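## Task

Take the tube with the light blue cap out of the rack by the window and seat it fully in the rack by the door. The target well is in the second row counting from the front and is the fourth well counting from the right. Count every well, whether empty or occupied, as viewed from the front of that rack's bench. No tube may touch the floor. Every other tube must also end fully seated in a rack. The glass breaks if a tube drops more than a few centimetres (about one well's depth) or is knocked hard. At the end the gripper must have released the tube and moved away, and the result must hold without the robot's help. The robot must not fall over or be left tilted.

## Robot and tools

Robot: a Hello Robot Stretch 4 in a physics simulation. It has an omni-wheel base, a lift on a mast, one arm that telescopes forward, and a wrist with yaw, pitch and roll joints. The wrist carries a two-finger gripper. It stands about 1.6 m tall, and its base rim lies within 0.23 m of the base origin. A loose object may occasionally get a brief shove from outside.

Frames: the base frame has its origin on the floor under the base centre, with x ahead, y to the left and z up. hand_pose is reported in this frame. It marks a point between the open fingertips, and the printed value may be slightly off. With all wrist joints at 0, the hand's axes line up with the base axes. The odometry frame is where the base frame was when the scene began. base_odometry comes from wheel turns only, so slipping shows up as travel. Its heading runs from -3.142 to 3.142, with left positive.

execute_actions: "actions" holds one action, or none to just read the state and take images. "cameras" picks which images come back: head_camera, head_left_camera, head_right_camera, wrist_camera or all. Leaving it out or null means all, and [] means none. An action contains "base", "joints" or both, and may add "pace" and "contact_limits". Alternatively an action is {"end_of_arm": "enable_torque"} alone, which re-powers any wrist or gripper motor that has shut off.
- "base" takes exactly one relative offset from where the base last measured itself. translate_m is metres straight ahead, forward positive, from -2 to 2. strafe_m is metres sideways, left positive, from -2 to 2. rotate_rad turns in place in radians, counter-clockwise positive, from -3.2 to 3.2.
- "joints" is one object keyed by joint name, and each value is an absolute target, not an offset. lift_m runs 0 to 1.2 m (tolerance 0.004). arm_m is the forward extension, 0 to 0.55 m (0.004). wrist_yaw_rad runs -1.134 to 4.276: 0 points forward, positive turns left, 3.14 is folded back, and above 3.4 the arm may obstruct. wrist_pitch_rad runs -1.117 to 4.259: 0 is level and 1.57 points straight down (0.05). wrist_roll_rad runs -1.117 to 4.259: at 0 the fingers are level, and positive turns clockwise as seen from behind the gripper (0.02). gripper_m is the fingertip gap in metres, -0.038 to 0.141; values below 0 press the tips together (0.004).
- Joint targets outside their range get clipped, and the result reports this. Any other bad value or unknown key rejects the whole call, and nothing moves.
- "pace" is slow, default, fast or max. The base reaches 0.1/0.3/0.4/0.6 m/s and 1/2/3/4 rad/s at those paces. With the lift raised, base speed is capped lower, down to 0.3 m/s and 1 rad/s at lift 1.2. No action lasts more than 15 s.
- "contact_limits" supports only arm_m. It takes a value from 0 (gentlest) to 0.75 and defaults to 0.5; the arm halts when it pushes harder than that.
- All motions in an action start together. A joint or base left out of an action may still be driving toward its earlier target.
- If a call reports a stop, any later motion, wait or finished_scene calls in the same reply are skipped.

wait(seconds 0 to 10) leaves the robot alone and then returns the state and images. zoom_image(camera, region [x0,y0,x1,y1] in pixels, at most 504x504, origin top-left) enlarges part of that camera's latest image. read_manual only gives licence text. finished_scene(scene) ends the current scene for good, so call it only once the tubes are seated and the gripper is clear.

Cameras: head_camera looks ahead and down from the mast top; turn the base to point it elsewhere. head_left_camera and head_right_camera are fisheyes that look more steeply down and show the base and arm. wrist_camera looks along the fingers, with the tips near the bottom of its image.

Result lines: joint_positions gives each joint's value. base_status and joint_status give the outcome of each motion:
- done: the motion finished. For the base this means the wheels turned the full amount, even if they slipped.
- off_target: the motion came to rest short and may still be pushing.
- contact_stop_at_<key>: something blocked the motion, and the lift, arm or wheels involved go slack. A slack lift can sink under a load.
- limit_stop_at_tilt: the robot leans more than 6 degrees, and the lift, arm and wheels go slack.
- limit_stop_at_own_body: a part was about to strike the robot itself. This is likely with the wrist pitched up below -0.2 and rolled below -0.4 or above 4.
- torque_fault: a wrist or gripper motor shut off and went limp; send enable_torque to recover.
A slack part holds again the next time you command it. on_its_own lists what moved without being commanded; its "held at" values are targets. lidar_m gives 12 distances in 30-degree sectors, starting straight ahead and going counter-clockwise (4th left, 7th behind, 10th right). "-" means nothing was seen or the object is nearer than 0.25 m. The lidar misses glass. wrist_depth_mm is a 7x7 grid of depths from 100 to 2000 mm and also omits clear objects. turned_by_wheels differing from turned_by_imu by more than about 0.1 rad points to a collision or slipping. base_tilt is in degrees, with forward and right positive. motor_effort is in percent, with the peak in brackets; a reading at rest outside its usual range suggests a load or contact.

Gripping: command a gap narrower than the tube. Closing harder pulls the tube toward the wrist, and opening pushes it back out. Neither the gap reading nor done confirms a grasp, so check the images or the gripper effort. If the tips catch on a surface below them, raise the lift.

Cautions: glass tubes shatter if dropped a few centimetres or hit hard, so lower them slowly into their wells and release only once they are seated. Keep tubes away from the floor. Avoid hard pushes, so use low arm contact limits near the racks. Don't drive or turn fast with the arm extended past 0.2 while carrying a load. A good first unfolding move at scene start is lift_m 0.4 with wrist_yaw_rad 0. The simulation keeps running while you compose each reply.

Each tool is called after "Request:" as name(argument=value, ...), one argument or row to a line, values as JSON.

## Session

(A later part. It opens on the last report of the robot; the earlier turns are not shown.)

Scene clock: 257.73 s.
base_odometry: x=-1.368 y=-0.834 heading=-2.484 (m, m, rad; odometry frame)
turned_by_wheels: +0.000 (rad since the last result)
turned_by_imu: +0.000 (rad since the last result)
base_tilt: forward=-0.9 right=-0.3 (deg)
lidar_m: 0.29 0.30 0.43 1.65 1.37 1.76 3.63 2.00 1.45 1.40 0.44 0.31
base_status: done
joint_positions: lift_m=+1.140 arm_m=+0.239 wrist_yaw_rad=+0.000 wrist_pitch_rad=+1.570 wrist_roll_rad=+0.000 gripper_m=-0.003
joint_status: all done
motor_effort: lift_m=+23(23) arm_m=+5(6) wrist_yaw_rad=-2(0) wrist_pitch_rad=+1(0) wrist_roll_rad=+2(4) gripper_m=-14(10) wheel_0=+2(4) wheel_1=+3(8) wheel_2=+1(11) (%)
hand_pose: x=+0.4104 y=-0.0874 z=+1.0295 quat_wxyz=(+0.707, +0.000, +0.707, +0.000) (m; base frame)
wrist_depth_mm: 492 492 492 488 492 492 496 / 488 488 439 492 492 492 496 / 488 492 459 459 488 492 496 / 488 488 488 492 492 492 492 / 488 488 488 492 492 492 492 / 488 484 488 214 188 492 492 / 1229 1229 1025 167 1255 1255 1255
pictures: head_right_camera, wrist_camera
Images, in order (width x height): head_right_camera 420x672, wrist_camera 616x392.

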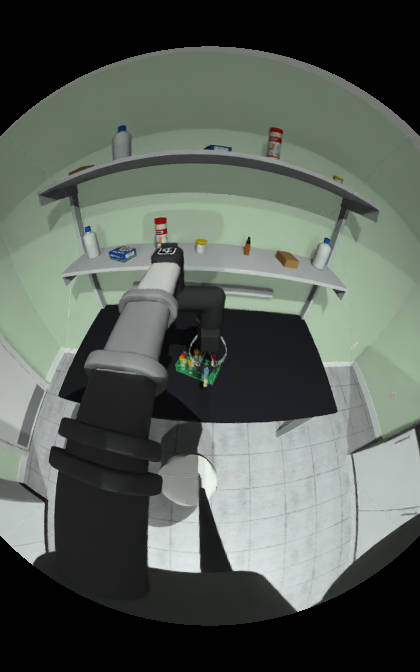

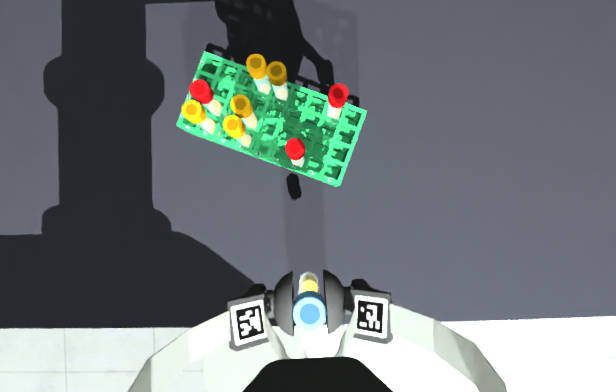

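Request:
zoom_image(
  camera="wrist_camera",
  region=[170, 40, 380, 200],
)

Region (170, 40, 380, 200) of wrist_camera's 616x392 image, scaled by 2.400; it fills the top 384 rows of this view, and the rest is white.

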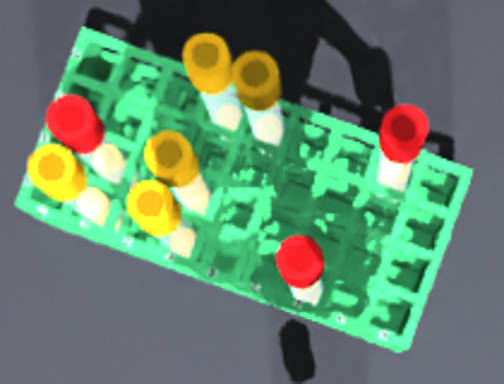

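Request:
execute_actions(
  actions=[
    {"base": {"strafe_m": 0.026}, "joints": {"arm_m": 0.377, "wrist_roll_rad": -0.70, "lift_m": 1.105}, "pace": "slow"},
  ],
  cameras=["wrist_camera"],
)

Request:
zoom_image(
  camera="wrist_camera",
  region=[210, 170, 410, 350],
)

Scene clock: 290.30 s.
base_odometry: x=-1.352 y=-0.855 heading=-2.484 (m, m, rad; odometry frame)
turned_by_wheels: +0.000 (rad since the last result)
turned_by_imu: +0.002 (rad since the last result)
base_tilt: forward=-0.9 right=-0.1 (deg)
lidar_m: 0.29 0.31 0.43 1.64 1.35 1.70 3.65 2.06 1.49 1.42 0.42 0.31
base_status: done
joint_positions: lift_m=+1.105 arm_m=+0.376 wrist_yaw_rad=+0.000 wrist_pitch_rad=+1.570 wrist_roll_rad=-0.700 gripper_m=-0.003
joint_status: all done
motor_effort: lift_m=+18(23) arm_m=+5(4) wrist_yaw_rad=-1(1) wrist_pitch_rad=+1(1) wrist_roll_rad=+0(5) gripper_m=-13(15) wheel_0=-4(5) wheel_1=+3(9) wheel_2=+0(1) (%)
hand_pose: x=+0.5473 y=-0.0874 z=+0.9949 quat_wxyz=(+0.665, -0.242, +0.664, +0.242) (m; base frame)
wrist_depth_mm: 455 459 459 459 459 459 459 / 455 455 455 459 459 455 459 / 455 455 455 455 455 455 455 / 452 455 459 424 455 455 455 / 452 455 455 399 455 455 459 / 1205 455 452 214 188 452 455 / 1205 455 452 167 452 455 452
pictures: wrist_camera
Images, in order (width x height): wrist_camera 616x392.

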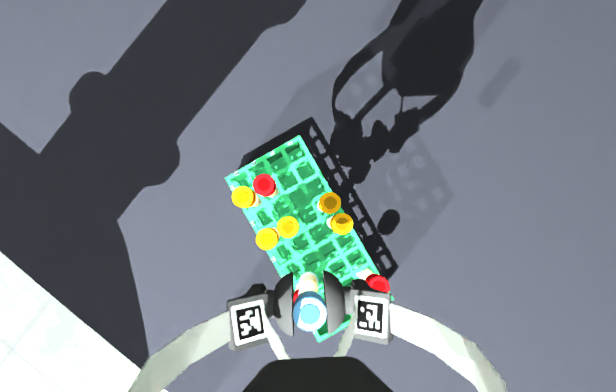

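Region (210, 170, 410, 350) of wrist_camera's 616x392 image, scaled by 2.520; it fills the top 454 rows of this view, and the rest is white.

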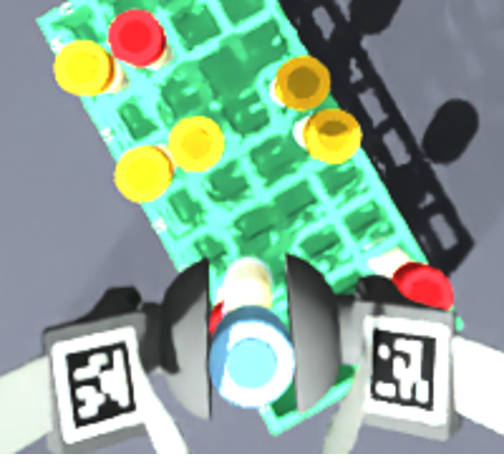

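Request:
execute_actions(
  actions=[
    {"joints": {"arm_m": 0.382, "lift_m": 1.04}, "pace": "slow"},
  ],
  cameras=["wrist_camera", "head_right_camera"],
)

Request:
zoom_image(
  camera="wrist_camera",
  region=[250, 210, 376, 336],
)

Scene clock: 312.57 s.
base_odometry: x=-1.352 y=-0.855 heading=-2.484 (m, m, rad; odometry frame)
turned_by_wheels: +0.000 (rad since the last result)
turned_by_imu: +0.002 (rad since the last result)
base_tilt: forward=-0.8 right=-0.2 (deg)
lidar_m: 0.29 0.31 0.43 1.63 1.36 1.73 3.65 2.04 1.50 1.44 0.43 0.31
base_status: not commanded
joint_positions: lift_m=+1.040 arm_m=+0.381 wrist_yaw_rad=+0.000 wrist_pitch_rad=+1.570 wrist_roll_rad=-0.700 gripper_m=-0.003
joint_status: all done
motor_effort: lift_m=+18(18) arm_m=+5(9) wrist_yaw_rad=-1(1) wrist_pitch_rad=+1(1) wrist_roll_rad=+1(0) gripper_m=-14(13) wheel_0=-3(3) wheel_1=+3(4) wheel_2=+0(0) (%)
hand_pose: x=+0.5523 y=-0.0874 z=+0.9299 quat_wxyz=(+0.665, -0.242, +0.664, +0.242) (m; base frame)
wrist_depth_mm: 392 392 392 392 394 392 392 / 392 392 392 392 392 394 392 / 392 392 392 392 392 392 392 / 392 389 384 382 392 394 392 / 389 389 392 334 392 392 392 / 389 389 389 214 187 389 392 / 1138 389 389 167 389 389 389
pictures: head_right_camera, wrist_camera
Images, in order (width x height): head_right_camera 420x672, wrist_camera 616x392.

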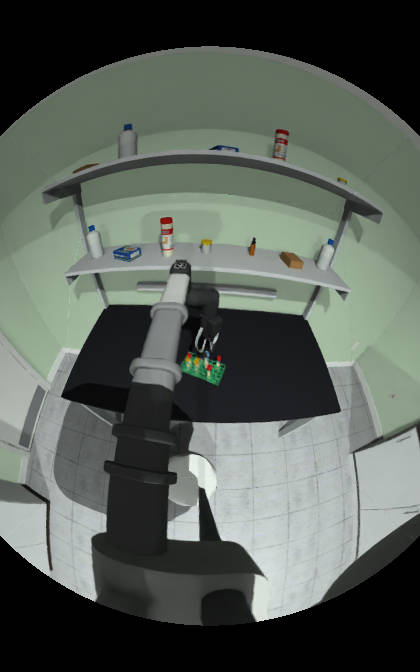

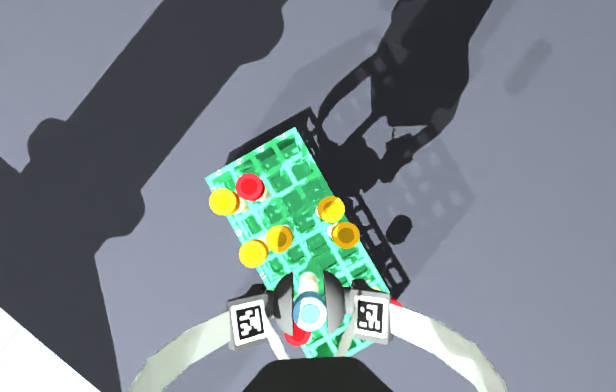

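Region (250, 210, 376, 336) of wrist_camera's 616x392 image, scaled by 4.000.

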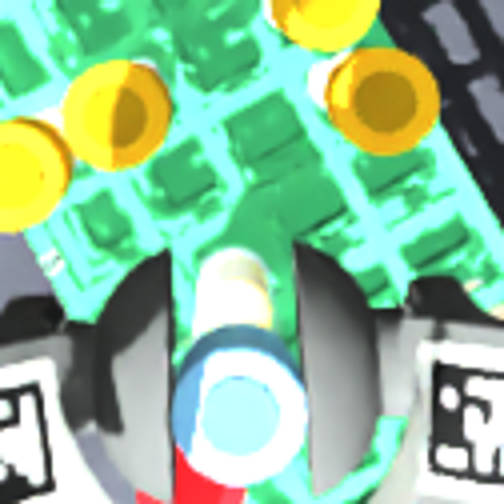

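Request:
zoom_image(
  camera="head_right_camera",
  region=[178, 335, 234, 391],
)

Region (178, 335, 234, 391) of head_right_camera's 420x672 image, scaled by 9.000, with more detail than that image has.

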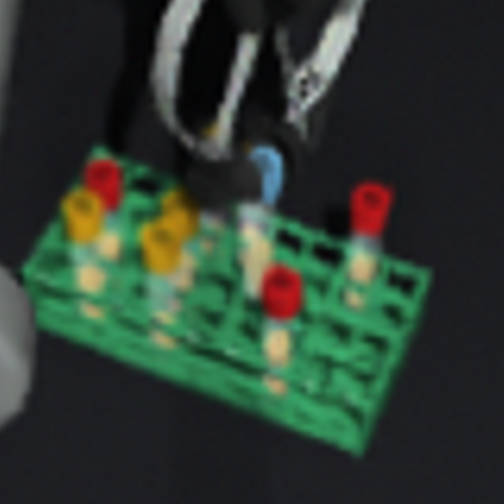

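Request:
execute_actions(
  actions=[
    {"joints": {"lift_m": 1.028}, "pace": "slow"},
  ],
  cameras=["wrist_camera"],
)

Request:
zoom_image(
  camera="wrist_camera",
  region=[250, 210, 376, 336],
)

Scene clock: 351.37 s.
base_odometry: x=-1.352 y=-0.855 heading=-2.484 (m, m, rad; odometry frame)
turned_by_wheels: +0.000 (rad since the last result)
turned_by_imu: +0.001 (rad since the last result)
base_tilt: forward=-0.9 right=-0.2 (deg)
lidar_m: 0.29 0.32 0.43 1.62 1.36 1.72 3.62 2.04 1.51 1.45 0.42 0.32
base_status: not commanded
joint_positions: lift_m=+1.028 arm_m=+0.381 wrist_yaw_rad=+0.000 wrist_pitch_rad=+1.570 wrist_roll_rad=-0.700 gripper_m=-0.003
joint_status: all done
motor_effort: lift_m=+18(18) arm_m=+5(4) wrist_yaw_rad=-1(1) wrist_pitch_rad=+1(1) wrist_roll_rad=+0(1) gripper_m=-12(13) wheel_0=-3(4) wheel_1=+3(3) wheel_2=+0(0) (%)
hand_pose: x=+0.5523 y=-0.0874 z=+0.9179 quat_wxyz=(+0.665, -0.242, +0.664, +0.242) (m; base frame)
wrist_depth_mm: 379 379 382 379 379 379 382 / 382 379 379 379 379 379 379 / 379 379 379 379 377 379 379 / 379 379 322 373 379 379 379 / 377 379 377 320 377 379 377 / 377 377 377 214 188 379 379 / 377 377 377 167 377 379 379
pictures: wrist_camera
Images, in order (width x height): wrist_camera 616x392.

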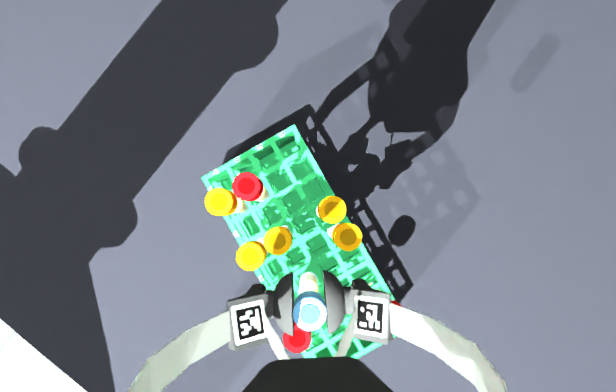

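Region (250, 210, 376, 336) of wrist_camera's 616x392 image, scaled by 4.000.

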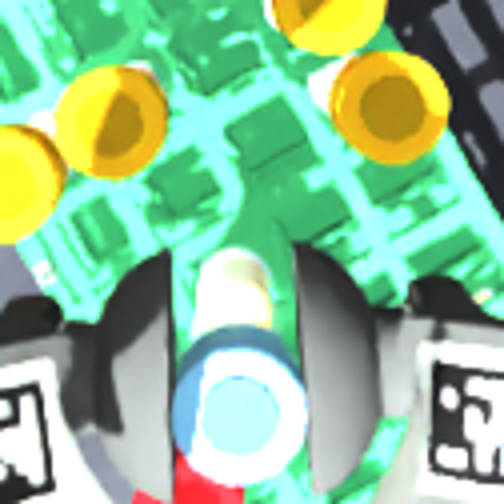

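Request:
execute_actions(
  actions=[
    {"joints": {"lift_m": 1.014}, "pace": "slow"},
  ],
  cameras=["wrist_camera", "head_right_camera"],
)

Request:
zoom_image(
  camera="wrist_camera",
  region=[250, 230, 376, 356],
)

Request:
zoom_image(
  camera="head_right_camera",
  region=[178, 335, 234, 391],
)

Scene clock: 358.43 s.
base_odometry: x=-1.352 y=-0.855 heading=-2.484 (m, m, rad; odometry frame)
turned_by_wheels: +0.000 (rad since the last result)
turned_by_imu: +0.001 (rad since the last result)
base_tilt: forward=-0.9 right=-0.3 (deg)
lidar_m: 0.28 0.31 0.43 1.63 1.36 1.73 3.62 2.03 1.49 1.42 0.41 0.32
base_status: not commanded
joint_positions: lift_m=+1.014 arm_m=+0.381 wrist_yaw_rad=+0.000 wrist_pitch_rad=+1.570 wrist_roll_rad=-0.700 gripper_m=-0.003
joint_status: all done
motor_effort: lift_m=+18(16) arm_m=+4(5) wrist_yaw_rad=-1(1) wrist_pitch_rad=+1(1) wrist_roll_rad=+1(0) gripper_m=-13(14) wheel_0=-3(3) wheel_1=+4(4) wheel_2=+0(0) (%)
hand_pose: x=+0.5523 y=-0.0874 z=+0.9039 quat_wxyz=(+0.664, -0.242, +0.664, +0.242) (m; base frame)
wrist_depth_mm: 366 364 366 366 366 366 366 / 366 366 364 366 366 366 366 / 366 364 366 366 364 366 366 / 364 366 309 357 364 366 364 / 364 364 366 307 364 364 366 / 362 362 364 214 187 364 366 / 362 362 364 165 364 366 364
pictures: head_right_camera, wrist_camera
Images, in order (width x height): head_right_camera 420x672, wrist_camera 616x392.

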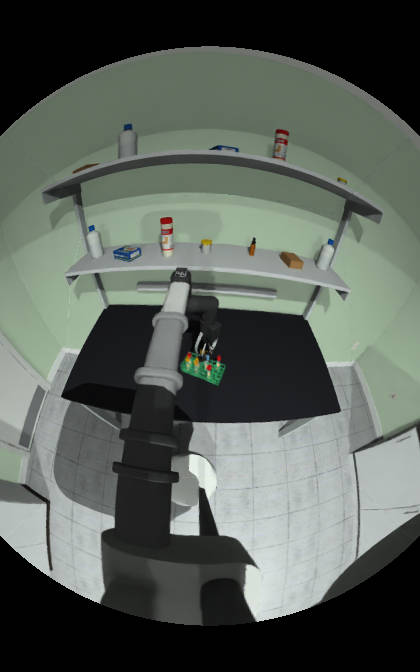

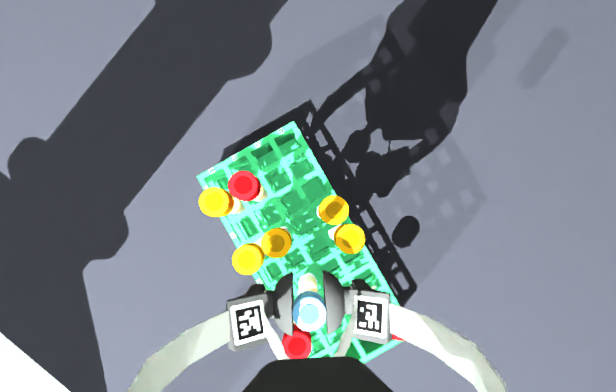

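Region (250, 230, 376, 356) of wrist_camera's 616x392 image, scaled by 4.000.

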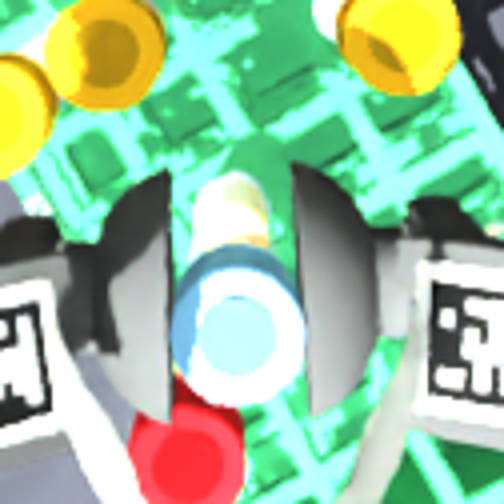

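Region (178, 335, 234, 391) of head_right_camera's 420x672 image, scaled by 9.000, with more detail than that image has.

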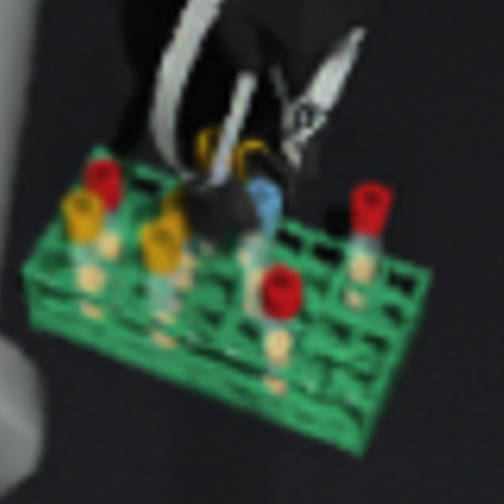

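Request:
execute_actions(
  actions=[
    {"joints": {"lift_m": 0.998}, "pace": "slow"},
  ],
  cameras=["wrist_camera"],
)

Request:
zoom_image(
  camera="wrist_camera",
  region=[225, 230, 385, 370],
)

Scene clock: 363.77 s.
base_odometry: x=-1.352 y=-0.855 heading=-2.484 (m, m, rad; odometry frame)
turned_by_wheels: +0.000 (rad since the last result)
turned_by_imu: +0.001 (rad since the last result)
base_tilt: forward=-0.9 right=-0.1 (deg)
lidar_m: 0.29 0.31 0.42 1.63 1.35 1.73 3.64 2.06 1.51 1.43 0.42 0.32
base_status: not commanded
joint_positions: lift_m=+0.998 arm_m=+0.381 wrist_yaw_rad=+0.000 wrist_pitch_rad=+1.570 wrist_roll_rad=-0.700 gripper_m=-0.003
joint_status: all done
motor_effort: lift_m=+19(19) arm_m=+5(5) wrist_yaw_rad=-1(1) wrist_pitch_rad=+1(0) wrist_roll_rad=+0(0) gripper_m=-11(11) wheel_0=-3(3) wheel_1=+3(4) wheel_2=+0(0) (%)
hand_pose: x=+0.5522 y=-0.0874 z=+0.8879 quat_wxyz=(+0.664, -0.242, +0.664, +0.242) (m; base frame)
wrist_depth_mm: 349 349 349 349 349 349 349 / 349 349 349 349 349 349 351 / 349 349 349 349 351 349 349 / 349 349 291 342 349 349 349 / 347 347 347 291 349 349 349 / 347 347 347 214 188 347 349 / 347 347 347 164 345 347 347
pictures: wrist_camera
Images, in order (width x height): wrist_camera 616x392.

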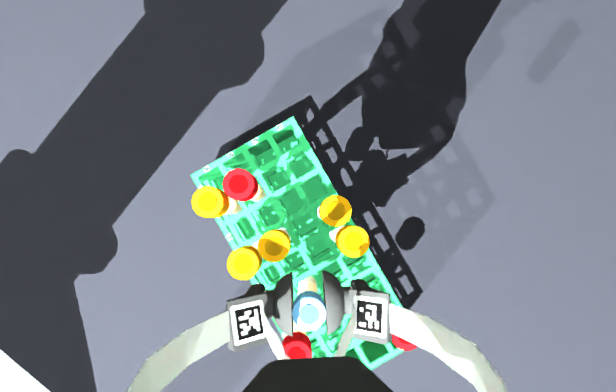

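Region (225, 230, 385, 370) of wrist_camera's 616x392 image, scaled by 3.150; it fills the top 441 rows of this view, and the rest is white.

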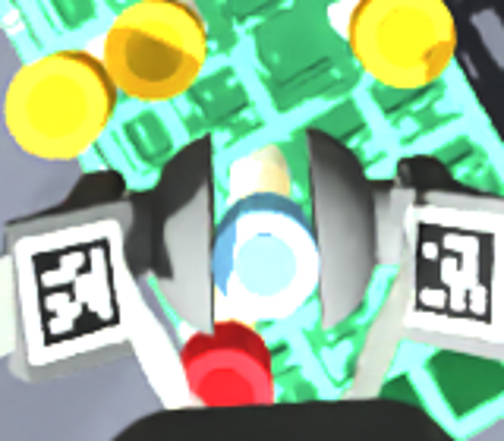

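Request:
execute_actions(
  actions=[
    {"joints": {"lift_m": 0.990}, "pace": "slow"},
  ],
  cameras=[],
)

Request:
execute_actions(
  actions=[
    {"joints": {"gripper_m": 0.026}, "pace": "slow"},
  ],
  cameras=["wrist_camera"],
)

Request:
zoom_image(
  camera="wrist_camera",
  region=[225, 230, 385, 370],
)

Scene clock: 369.93 s.
base_odometry: x=-1.352 y=-0.855 heading=-2.484 (m, m, rad; odometry frame)
turned_by_wheels: +0.000 (rad since the last result)
turned_by_imu: +0.001 (rad since the last result)
base_tilt: forward=-0.9 right=-0.3 (deg)
lidar_m: 0.30 0.31 0.44 1.64 1.34 1.74 3.62 2.06 1.51 1.44 0.41 0.32
base_status: not commanded
joint_positions: lift_m=+0.990 arm_m=+0.381 wrist_yaw_rad=+0.000 wrist_pitch_rad=+1.570 wrist_roll_rad=-0.700 gripper_m=-0.003
joint_status: all done
motor_effort: lift_m=+19(18) arm_m=+5(5) wrist_yaw_rad=-1(1) wrist_pitch_rad=-1(1) wrist_roll_rad=+0(0) gripper_m=-14(10) wheel_0=-3(3) wheel_1=+4(3) wheel_2=+0(0) (%)
hand_pose: x=+0.5522 y=-0.0874 z=+0.8799 quat_wxyz=(+0.664, -0.242, +0.664, +0.242) (m; base frame)
wrist_depth_mm: 343 342 343 342 342 343 342 / 343 342 342 342 342 343 342 / 340 342 340 342 342 342 342 / 340 342 285 330 342 342 342 / 340 342 340 283 340 340 342 / 340 340 340 214 189 340 340 / 340 340 340 164 303 340 340
pictures: none
No camera images: the call's "cameras" was empty. Leave "cameras" out to get every camera's image.

Scene clock: 371.33 s.
base_odometry: x=-1.352 y=-0.855 heading=-2.484 (m, m, rad; odometry frame)
turned_by_wheels: +0.000 (rad since the last result)
turned_by_imu: +0.001 (rad since the last result)
base_tilt: forward=-0.7 right=-0.4 (deg)
lidar_m: 0.29 0.31 0.42 1.63 1.35 1.73 3.62 2.05 1.50 1.44 0.41 0.31
base_status: not commanded
joint_positions: lift_m=+0.990 arm_m=+0.381 wrist_yaw_rad=+0.000 wrist_pitch_rad=+1.570 wrist_roll_rad=-0.700 gripper_m=+0.026
joint_status: all done
motor_effort: lift_m=+18(18) arm_m=+5(5) wrist_yaw_rad=-1(1) wrist_pitch_rad=-1(1) wrist_roll_rad=+0(0) gripper_m=-3(13) wheel_0=-3(3) wheel_1=+4(3) wheel_2=+0(0) (%)
hand_pose: x=+0.5522 y=-0.0874 z=+0.8799 quat_wxyz=(+0.664, -0.242, +0.664, +0.242) (m; base frame)
wrist_depth_mm: 342 343 342 342 342 342 343 / 342 342 342 342 342 342 343 / 342 342 342 342 342 342 342 / 342 342 283 330 342 342 340 / 340 342 342 283 340 340 342 / 340 340 340 221 195 342 342 / 340 338 340 156 300 340 340
pictures: wrist_camera
Images, in order (width x height): wrist_camera 616x392.

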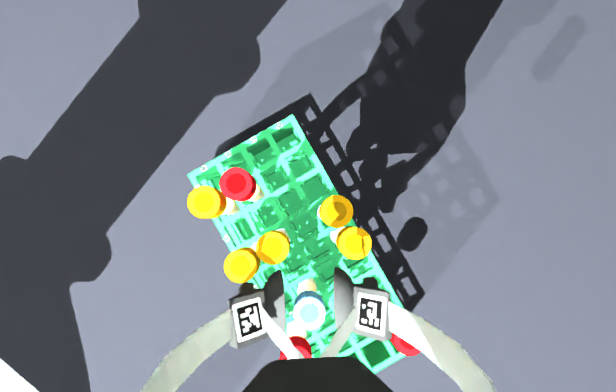

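Region (225, 230, 385, 370) of wrist_camera's 616x392 image, scaled by 3.150; it fills the top 441 rows of this view, and the rest is white.

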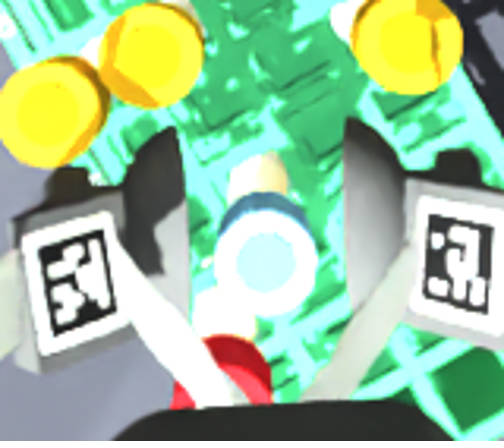

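The tube is released and seated at the same height as its neighbours. I'll lift clear and verify.

Request:
execute_actions(
  actions=[
    {"joints": {"lift_m": 1.07}},
  ],
  cameras=[],
)

Request:
execute_actions(
  actions=[
    {"base": {"translate_m": -0.15}, "joints": {"arm_m": 0.1, "wrist_roll_rad": 0.0, "wrist_pitch_rad": 1.0, "lift_m": 1.1}},
  ],
  cameras=["wrist_camera", "head_right_camera"],
)

Scene clock: 376.50 s.
base_odometry: x=-1.352 y=-0.855 heading=-2.484 (m, m, rad; odometry frame)
turned_by_wheels: +0.000 (rad since the last result)
turned_by_imu: +0.002 (rad since the last result)
base_tilt: forward=-0.9 right=-0.4 (deg)
lidar_m: 0.28 0.31 0.43 1.63 1.34 1.72 3.63 2.04 1.50 1.42 0.44 0.32
base_status: not commanded
joint_positions: lift_m=+1.070 arm_m=+0.381 wrist_yaw_rad=+0.000 wrist_pitch_rad=+1.570 wrist_roll_rad=-0.700 gripper_m=+0.026
joint_status: all done
motor_effort: lift_m=+23(26) arm_m=+5(5) wrist_yaw_rad=-1(1) wrist_pitch_rad=+1(0) wrist_roll_rad=+0(0) gripper_m=-4(6) wheel_0=-3(3) wheel_1=+3(3) wheel_2=+0(0) (%)
hand_pose: x=+0.5523 y=-0.0874 z=+0.9595 quat_wxyz=(+0.664, -0.242, +0.664, +0.242) (m; base frame)
wrist_depth_mm: 421 421 421 424 421 424 424 / 424 421 421 421 424 421 421 / 421 421 421 421 421 421 421 / 421 421 421 410 421 421 421 / 418 421 421 362 421 421 418 / 418 418 421 301 195 421 421 / 1182 418 418 156 421 418 421
pictures: none
No camera images: the call's "cameras" was empty. Leave "cameras" out to get every camera's image.

Scene clock: 378.47 s.
base_odometry: x=-1.233 y=-0.763 heading=-2.484 (m, m, rad; odometry frame)
turned_by_wheels: +0.000 (rad since the last result)
turned_by_imu: +0.001 (rad since the last result)
base_tilt: forward=-0.9 right=-0.2 (deg)
lidar_m: 0.43 0.47 0.64 1.63 1.28 1.73 2.90 2.05 1.50 1.44 0.64 0.45
base_status: done
joint_positions: lift_m=+1.100 arm_m=+0.101 wrist_yaw_rad=+0.000 wrist_pitch_rad=+1.001 wrist_roll_rad=+0.000 gripper_m=+0.026
joint_status: all done
motor_effort: lift_m=+23(25) arm_m=-4(5) wrist_yaw_rad=-1(2) wrist_pitch_rad=-3(5) wrist_roll_rad=+2(5) gripper_m=+0(2) wheel_0=-2(8) wheel_1=-3(9) wheel_2=-1(10) (%)
hand_pose: x=+0.4272 y=-0.0874 z=+1.0351 quat_wxyz=(+0.877, +0.000, +0.480, +0.000) (m; base frame)
wrist_depth_mm: 831 831 820 809 820 809 798 / 732 732 723 723 715 715 707 / 654 647 634 580 640 640 634 / 591 591 580 569 574 580 574 / 539 535 535 535 530 530 525 / 496 492 484 477 195 484 484 / 1025 1138 1118 156 1138 1118 1042
pictures: head_right_camera, wrist_camera
Images, in order (width x height): head_right_camera 420x672, wrist_camera 616x392.

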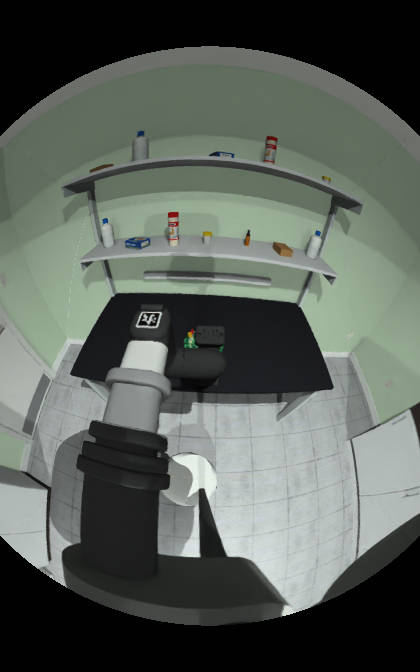

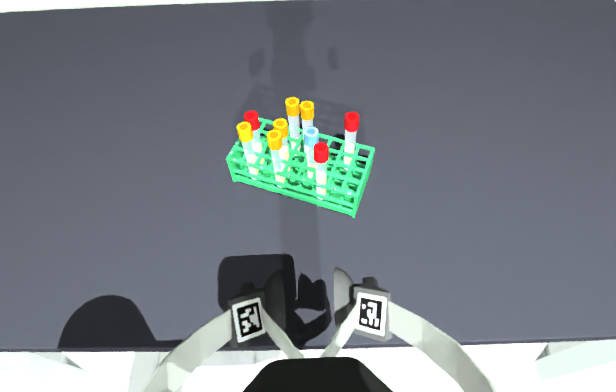

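Request:
zoom_image(
  camera="wrist_camera",
  region=[220, 85, 388, 225],
)

Region (220, 85, 388, 225) of wrist_camera's 616x392 image, scaled by 3.000.

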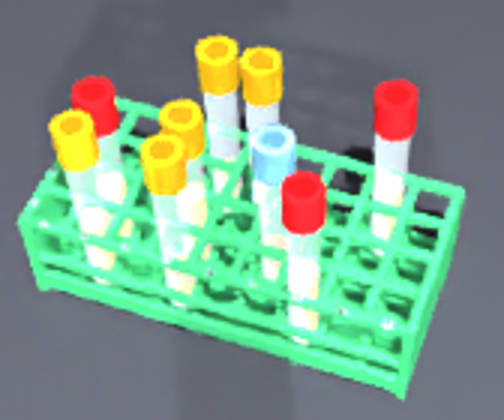

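Request:
execute_actions(
  actions=[
    {"base": {"translate_m": -0.25}, "joints": {"arm_m": 0.0}, "pace": "fast"},
  ],
  cameras=["head_camera"],
)

Request:
finished_scene(
  scene=1,
)

Scene clock: 387.97 s.
base_odometry: x=-1.035 y=-0.611 heading=-2.484 (m, m, rad; odometry frame)
turned_by_wheels: +0.000 (rad since the last result)
turned_by_imu: +0.003 (rad since the last result)
base_tilt: forward=-0.9 right=-0.2 (deg)
lidar_m: 0.68 0.73 1.71 1.23 1.26 1.85 2.69 2.61 1.50 1.43 0.97 0.72
base_status: done
joint_positions: lift_m=+1.100 arm_m=+0.001 wrist_yaw_rad=+0.000 wrist_pitch_rad=+1.001 wrist_roll_rad=+0.000 gripper_m=+0.026
joint_status: all done
motor_effort: lift_m=+23(23) arm_m=-4(9) wrist_yaw_rad=-1(1) wrist_pitch_rad=-2(3) wrist_roll_rad=+2(1) gripper_m=-6(7) wheel_0=-1(7) wheel_1=-2(8) wheel_2=+0(9) (%)
hand_pose: x=+0.3272 y=-0.0874 z=+1.0351 quat_wxyz=(+0.877, +0.000, +0.480, +0.000) (m; base frame)
wrist_depth_mm: 831 831 809 759 809 809 809 / 732 723 723 715 715 715 715 / 691 683 676 668 676 741 732 / 1499 1499 1537 1464 1499 1464 1430 / 1308 1366 1366 1336 1366 1366 1308 / 1281 1255 1229 1205 195 1229 1229 / 1160 1160 1118 156 1138 1118 1138
pictures: head_camera
Images, in order (width x height): head_camera 420x560.

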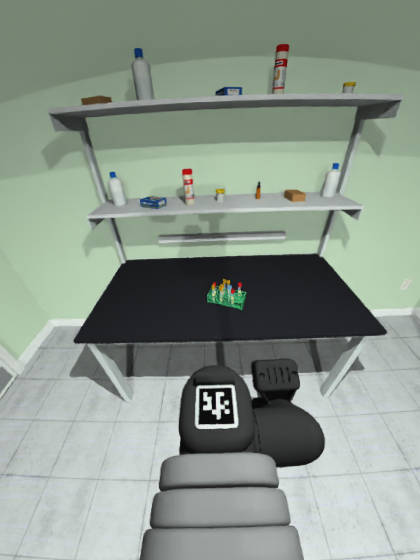

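The scene is finished: the task was done.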